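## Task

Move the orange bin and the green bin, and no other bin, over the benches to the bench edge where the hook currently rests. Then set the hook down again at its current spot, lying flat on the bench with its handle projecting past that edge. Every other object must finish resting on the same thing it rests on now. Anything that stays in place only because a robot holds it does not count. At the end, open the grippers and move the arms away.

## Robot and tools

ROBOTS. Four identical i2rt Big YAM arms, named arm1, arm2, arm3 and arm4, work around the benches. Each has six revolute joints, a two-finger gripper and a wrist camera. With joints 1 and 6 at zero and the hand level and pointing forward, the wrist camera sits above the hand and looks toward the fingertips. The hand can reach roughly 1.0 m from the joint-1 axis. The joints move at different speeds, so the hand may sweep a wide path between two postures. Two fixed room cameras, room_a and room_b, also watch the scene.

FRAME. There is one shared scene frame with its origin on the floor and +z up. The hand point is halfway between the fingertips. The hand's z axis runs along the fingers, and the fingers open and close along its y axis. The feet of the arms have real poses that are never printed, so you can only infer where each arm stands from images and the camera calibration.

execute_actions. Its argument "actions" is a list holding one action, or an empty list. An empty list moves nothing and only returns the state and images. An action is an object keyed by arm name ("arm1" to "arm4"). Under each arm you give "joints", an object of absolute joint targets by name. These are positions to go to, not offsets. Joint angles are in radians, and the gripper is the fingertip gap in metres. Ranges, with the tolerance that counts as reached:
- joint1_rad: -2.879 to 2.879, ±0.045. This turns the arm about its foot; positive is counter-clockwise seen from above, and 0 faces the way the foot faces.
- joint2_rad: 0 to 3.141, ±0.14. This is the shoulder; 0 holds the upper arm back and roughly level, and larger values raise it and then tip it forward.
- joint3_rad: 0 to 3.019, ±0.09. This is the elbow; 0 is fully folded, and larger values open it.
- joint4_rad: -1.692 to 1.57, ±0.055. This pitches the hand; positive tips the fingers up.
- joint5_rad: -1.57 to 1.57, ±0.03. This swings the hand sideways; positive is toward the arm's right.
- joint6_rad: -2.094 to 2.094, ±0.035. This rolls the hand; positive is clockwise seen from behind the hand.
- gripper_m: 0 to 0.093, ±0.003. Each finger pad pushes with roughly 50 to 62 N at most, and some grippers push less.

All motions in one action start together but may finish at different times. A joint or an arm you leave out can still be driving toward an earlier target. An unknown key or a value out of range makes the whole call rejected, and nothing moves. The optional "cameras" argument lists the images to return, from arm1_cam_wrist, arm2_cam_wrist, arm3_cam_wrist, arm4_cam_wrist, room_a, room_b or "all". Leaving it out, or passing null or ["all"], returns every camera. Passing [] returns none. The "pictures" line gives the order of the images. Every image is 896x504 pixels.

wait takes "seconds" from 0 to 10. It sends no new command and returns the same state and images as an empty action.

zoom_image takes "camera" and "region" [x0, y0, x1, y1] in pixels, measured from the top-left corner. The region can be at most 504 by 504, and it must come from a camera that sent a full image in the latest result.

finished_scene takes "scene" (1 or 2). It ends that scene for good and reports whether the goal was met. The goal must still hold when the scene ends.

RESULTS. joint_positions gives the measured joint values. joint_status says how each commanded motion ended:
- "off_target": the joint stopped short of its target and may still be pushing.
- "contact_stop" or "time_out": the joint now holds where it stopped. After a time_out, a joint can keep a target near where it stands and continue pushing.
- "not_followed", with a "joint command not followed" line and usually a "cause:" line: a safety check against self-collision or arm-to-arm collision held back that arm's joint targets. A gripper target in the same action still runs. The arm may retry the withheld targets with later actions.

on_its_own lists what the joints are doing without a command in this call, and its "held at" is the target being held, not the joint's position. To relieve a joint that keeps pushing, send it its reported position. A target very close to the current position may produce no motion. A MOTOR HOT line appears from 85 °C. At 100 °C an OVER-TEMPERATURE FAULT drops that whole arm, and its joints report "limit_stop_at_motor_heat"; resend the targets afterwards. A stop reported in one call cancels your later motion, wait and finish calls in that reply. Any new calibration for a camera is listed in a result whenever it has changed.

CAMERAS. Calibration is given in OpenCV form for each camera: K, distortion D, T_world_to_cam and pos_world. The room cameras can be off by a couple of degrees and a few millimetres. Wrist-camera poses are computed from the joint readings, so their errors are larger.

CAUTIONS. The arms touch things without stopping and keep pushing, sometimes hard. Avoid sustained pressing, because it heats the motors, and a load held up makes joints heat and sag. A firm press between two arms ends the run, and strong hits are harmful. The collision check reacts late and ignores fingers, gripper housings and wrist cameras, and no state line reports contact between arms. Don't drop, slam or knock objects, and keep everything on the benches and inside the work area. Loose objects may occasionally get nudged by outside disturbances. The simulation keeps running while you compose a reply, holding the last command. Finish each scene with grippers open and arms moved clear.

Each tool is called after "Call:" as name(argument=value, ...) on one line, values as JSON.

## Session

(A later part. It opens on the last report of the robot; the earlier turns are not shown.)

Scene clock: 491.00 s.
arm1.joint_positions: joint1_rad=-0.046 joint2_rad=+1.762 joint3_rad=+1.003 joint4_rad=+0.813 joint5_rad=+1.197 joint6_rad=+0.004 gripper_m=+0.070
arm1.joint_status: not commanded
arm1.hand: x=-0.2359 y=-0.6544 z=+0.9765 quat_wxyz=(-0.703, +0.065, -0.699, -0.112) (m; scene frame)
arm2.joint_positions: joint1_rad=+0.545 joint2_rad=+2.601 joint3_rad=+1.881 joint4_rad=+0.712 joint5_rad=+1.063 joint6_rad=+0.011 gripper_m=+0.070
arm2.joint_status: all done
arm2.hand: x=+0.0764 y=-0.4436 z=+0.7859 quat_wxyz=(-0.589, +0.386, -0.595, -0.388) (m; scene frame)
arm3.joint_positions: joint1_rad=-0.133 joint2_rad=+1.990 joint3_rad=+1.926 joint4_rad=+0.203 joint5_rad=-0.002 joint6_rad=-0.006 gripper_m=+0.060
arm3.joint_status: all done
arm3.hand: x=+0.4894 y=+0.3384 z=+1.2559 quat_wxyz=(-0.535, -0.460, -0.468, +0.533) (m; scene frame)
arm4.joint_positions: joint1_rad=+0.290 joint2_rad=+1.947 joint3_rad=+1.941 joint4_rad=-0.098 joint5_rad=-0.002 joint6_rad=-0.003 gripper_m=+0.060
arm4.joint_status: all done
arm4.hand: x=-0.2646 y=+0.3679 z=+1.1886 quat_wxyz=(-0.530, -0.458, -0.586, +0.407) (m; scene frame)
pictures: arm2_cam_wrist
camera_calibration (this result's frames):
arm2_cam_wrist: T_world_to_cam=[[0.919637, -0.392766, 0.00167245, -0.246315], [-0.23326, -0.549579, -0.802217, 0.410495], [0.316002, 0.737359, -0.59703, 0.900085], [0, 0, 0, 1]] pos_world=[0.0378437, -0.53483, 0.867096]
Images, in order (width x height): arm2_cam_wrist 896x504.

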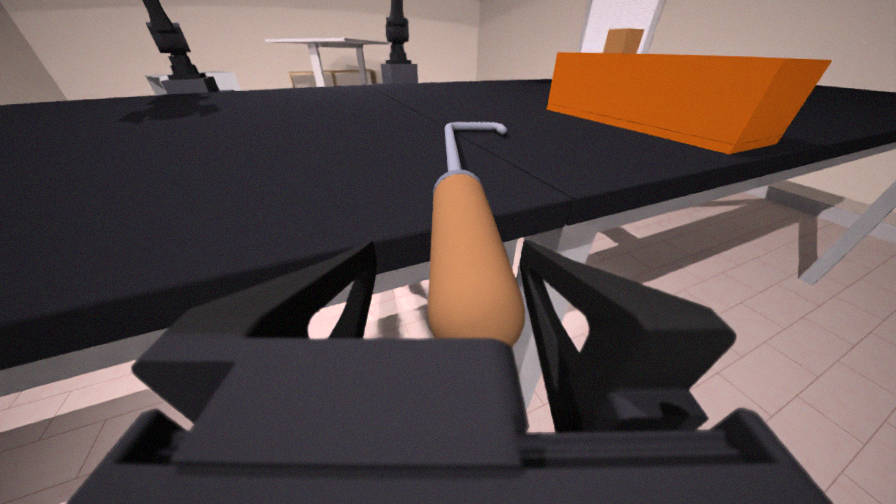

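Call:
execute_actions(actions=[{"arm2":{"joints":{"gripper_m":0.093,"joint2_rad":2.25,"joint3_rad":1.8}},"arm1":{"joints":{"joint1_rad":0.15,"joint2_rad":1.5}}}])

Scene clock: 495.43 s.
arm1.joint_positions: joint1_rad=+0.156 joint2_rad=+1.478 joint3_rad=+1.003 joint4_rad=+0.808 joint5_rad=+1.198 joint6_rad=+0.004 gripper_m=+0.070
arm1.joint_status: all done
arm1.hand: x=-0.3456 y=-0.6718 z=+1.1270 quat_wxyz=(-0.694, +0.035, -0.664, -0.277) (m; scene frame)
arm2.joint_positions: joint1_rad=+0.545 joint2_rad=+2.215 joint3_rad=+1.790 joint4_rad=+0.713 joint5_rad=+1.063 joint6_rad=+0.011 gripper_m=+0.093
arm2.joint_status: all done
arm2.hand: x=+0.0913 y=-0.4623 z=+1.0517 quat_wxyz=(-0.575, +0.277, -0.595, -0.488) (m; scene frame)
arm3.joint_positions: joint1_rad=-0.133 joint2_rad=+1.990 joint3_rad=+1.926 joint4_rad=+0.203 joint5_rad=-0.002 joint6_rad=-0.006 gripper_m=+0.060
arm3.joint_status: not commanded
arm3.hand: x=+0.4894 y=+0.3384 z=+1.2559 quat_wxyz=(-0.535, -0.460, -0.468, +0.533) (m; scene frame)
arm4.joint_positions: joint1_rad=+0.290 joint2_rad=+1.947 joint3_rad=+1.941 joint4_rad=-0.098 joint5_rad=-0.002 joint6_rad=-0.003 gripper_m=+0.060
arm4.joint_status: not commanded
arm4.hand: x=-0.2646 y=+0.3679 z=+1.1886 quat_wxyz=(-0.530, -0.458, -0.586, +0.407) (m; scene frame)
pictures: arm1_cam_wrist, arm2_cam_wrist, arm3_cam_wrist, arm4_cam_wrist, room_a, room_b
camera_calibration (this result's frames):
arm1_cam_wrist: T_world_to_cam=[[0.442652, -0.840959, -0.311204, -0.063824], [-0.548665, 0.0204927, -0.835791, 0.771638], [0.709243, 0.540711, -0.452334, 1.24444], [0, 0, 0, 1]] pos_world=[-0.430988, -0.742369, 1.18797]
arm2_cam_wrist: T_world_to_cam=[[0.896701, -0.363527, -0.252539, 0.0151832], [-0.383244, -0.352153, -0.853881, 0.776307], [0.221477, 0.86246, -0.455095, 0.985009], [0, 0, 0, 1]] pos_world=[0.0657433, -0.570632, 1.11498]
arm3_cam_wrist: T_world_to_cam=[[-0.99964, -0.0256513, 0.00783149, 0.489556], [-0.0184986, 0.448001, -0.893842, 0.981308], [0.0194197, -0.893665, -0.448314, 0.977826], [0, 0, 0, 1]] pos_world=[0.488543, 0.446779, 1.31167]
arm4_cam_wrist: T_world_to_cam=[[-0.970988, -0.239123, -0.00174499, -0.165454], [-0.160036, 0.655231, -0.738283, 0.59958], [0.177684, -0.716584, -0.674489, 1.23255], [0, 0, 0, 1]] pos_world=[-0.283704, 0.450799, 1.27371]
Images, in order (width x height): arm1_cam_wrist 896x504, arm2_cam_wrist 896x504, arm3_cam_wrist 896x504, arm4_cam_wrist 896x504, room_a 896x504, room_b 896x504.

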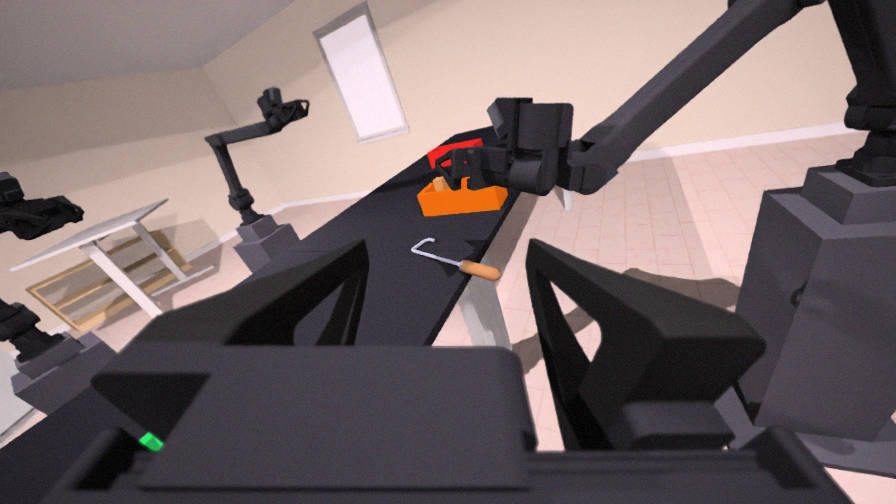

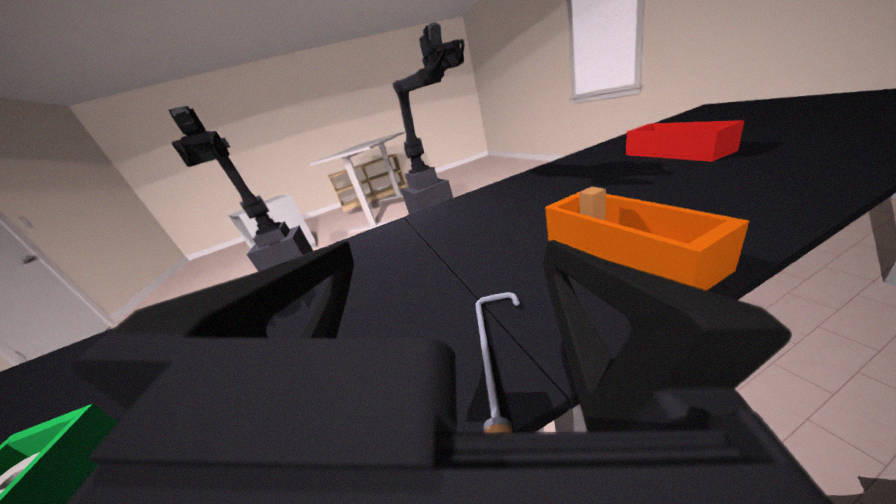

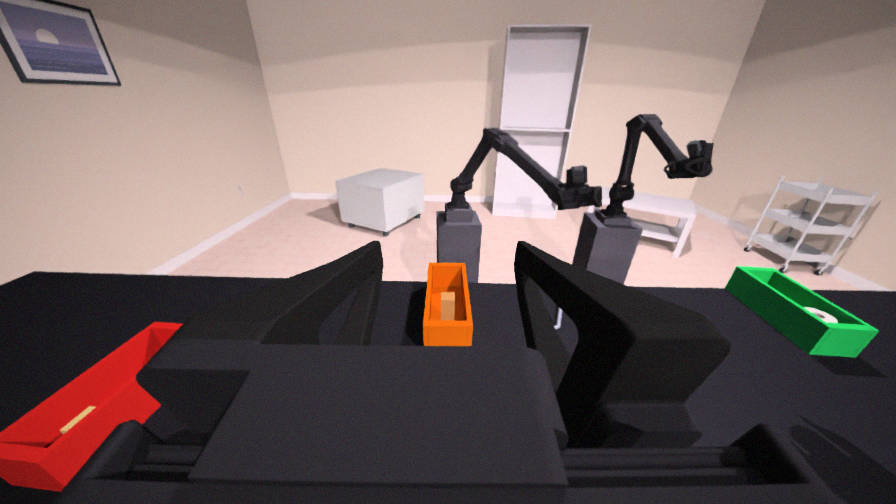

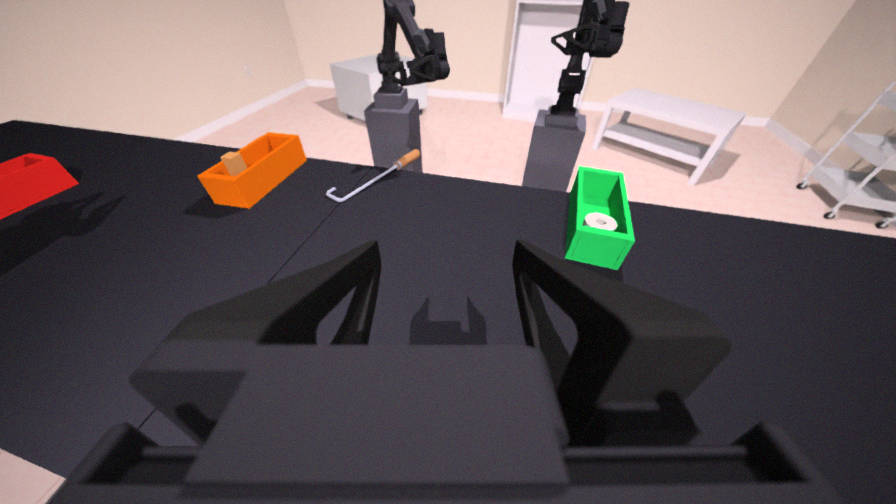

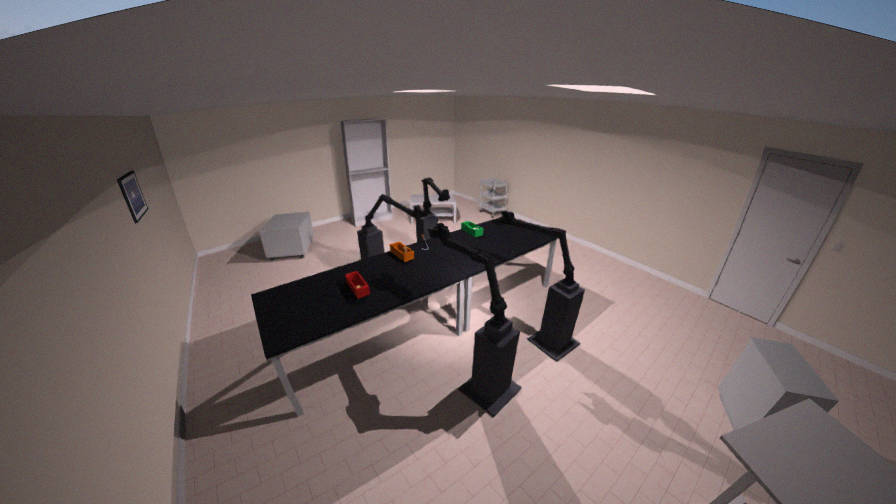

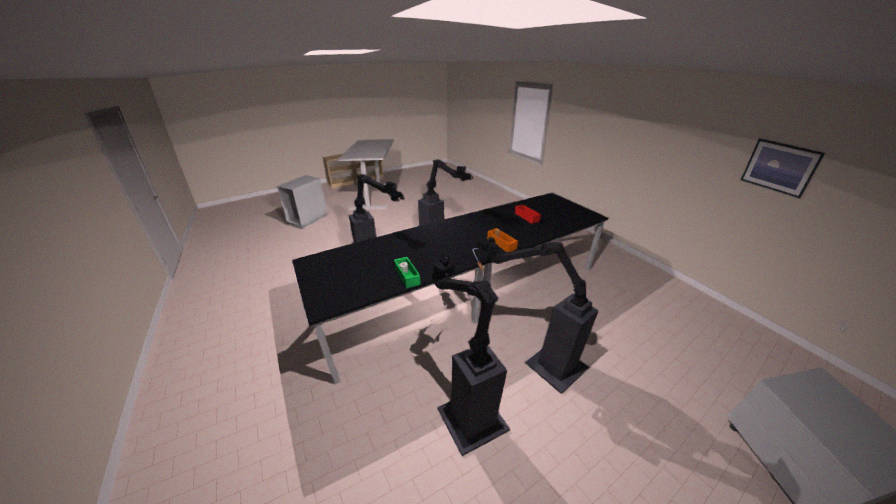

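Call:
zoom_image(camera="room_b", region=[380, 220, 530, 300])

Region (380, 220, 530, 300) of room_b's 896x504 image, scaled by 3.360, with more detail than that image has; it fills the top 269 rows of this view, and the rest is white.

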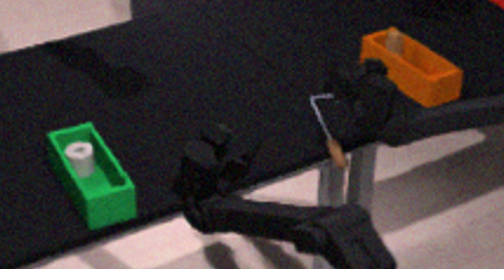

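Call:
finished_scene(scene=2)

The scene is finished: the task was done.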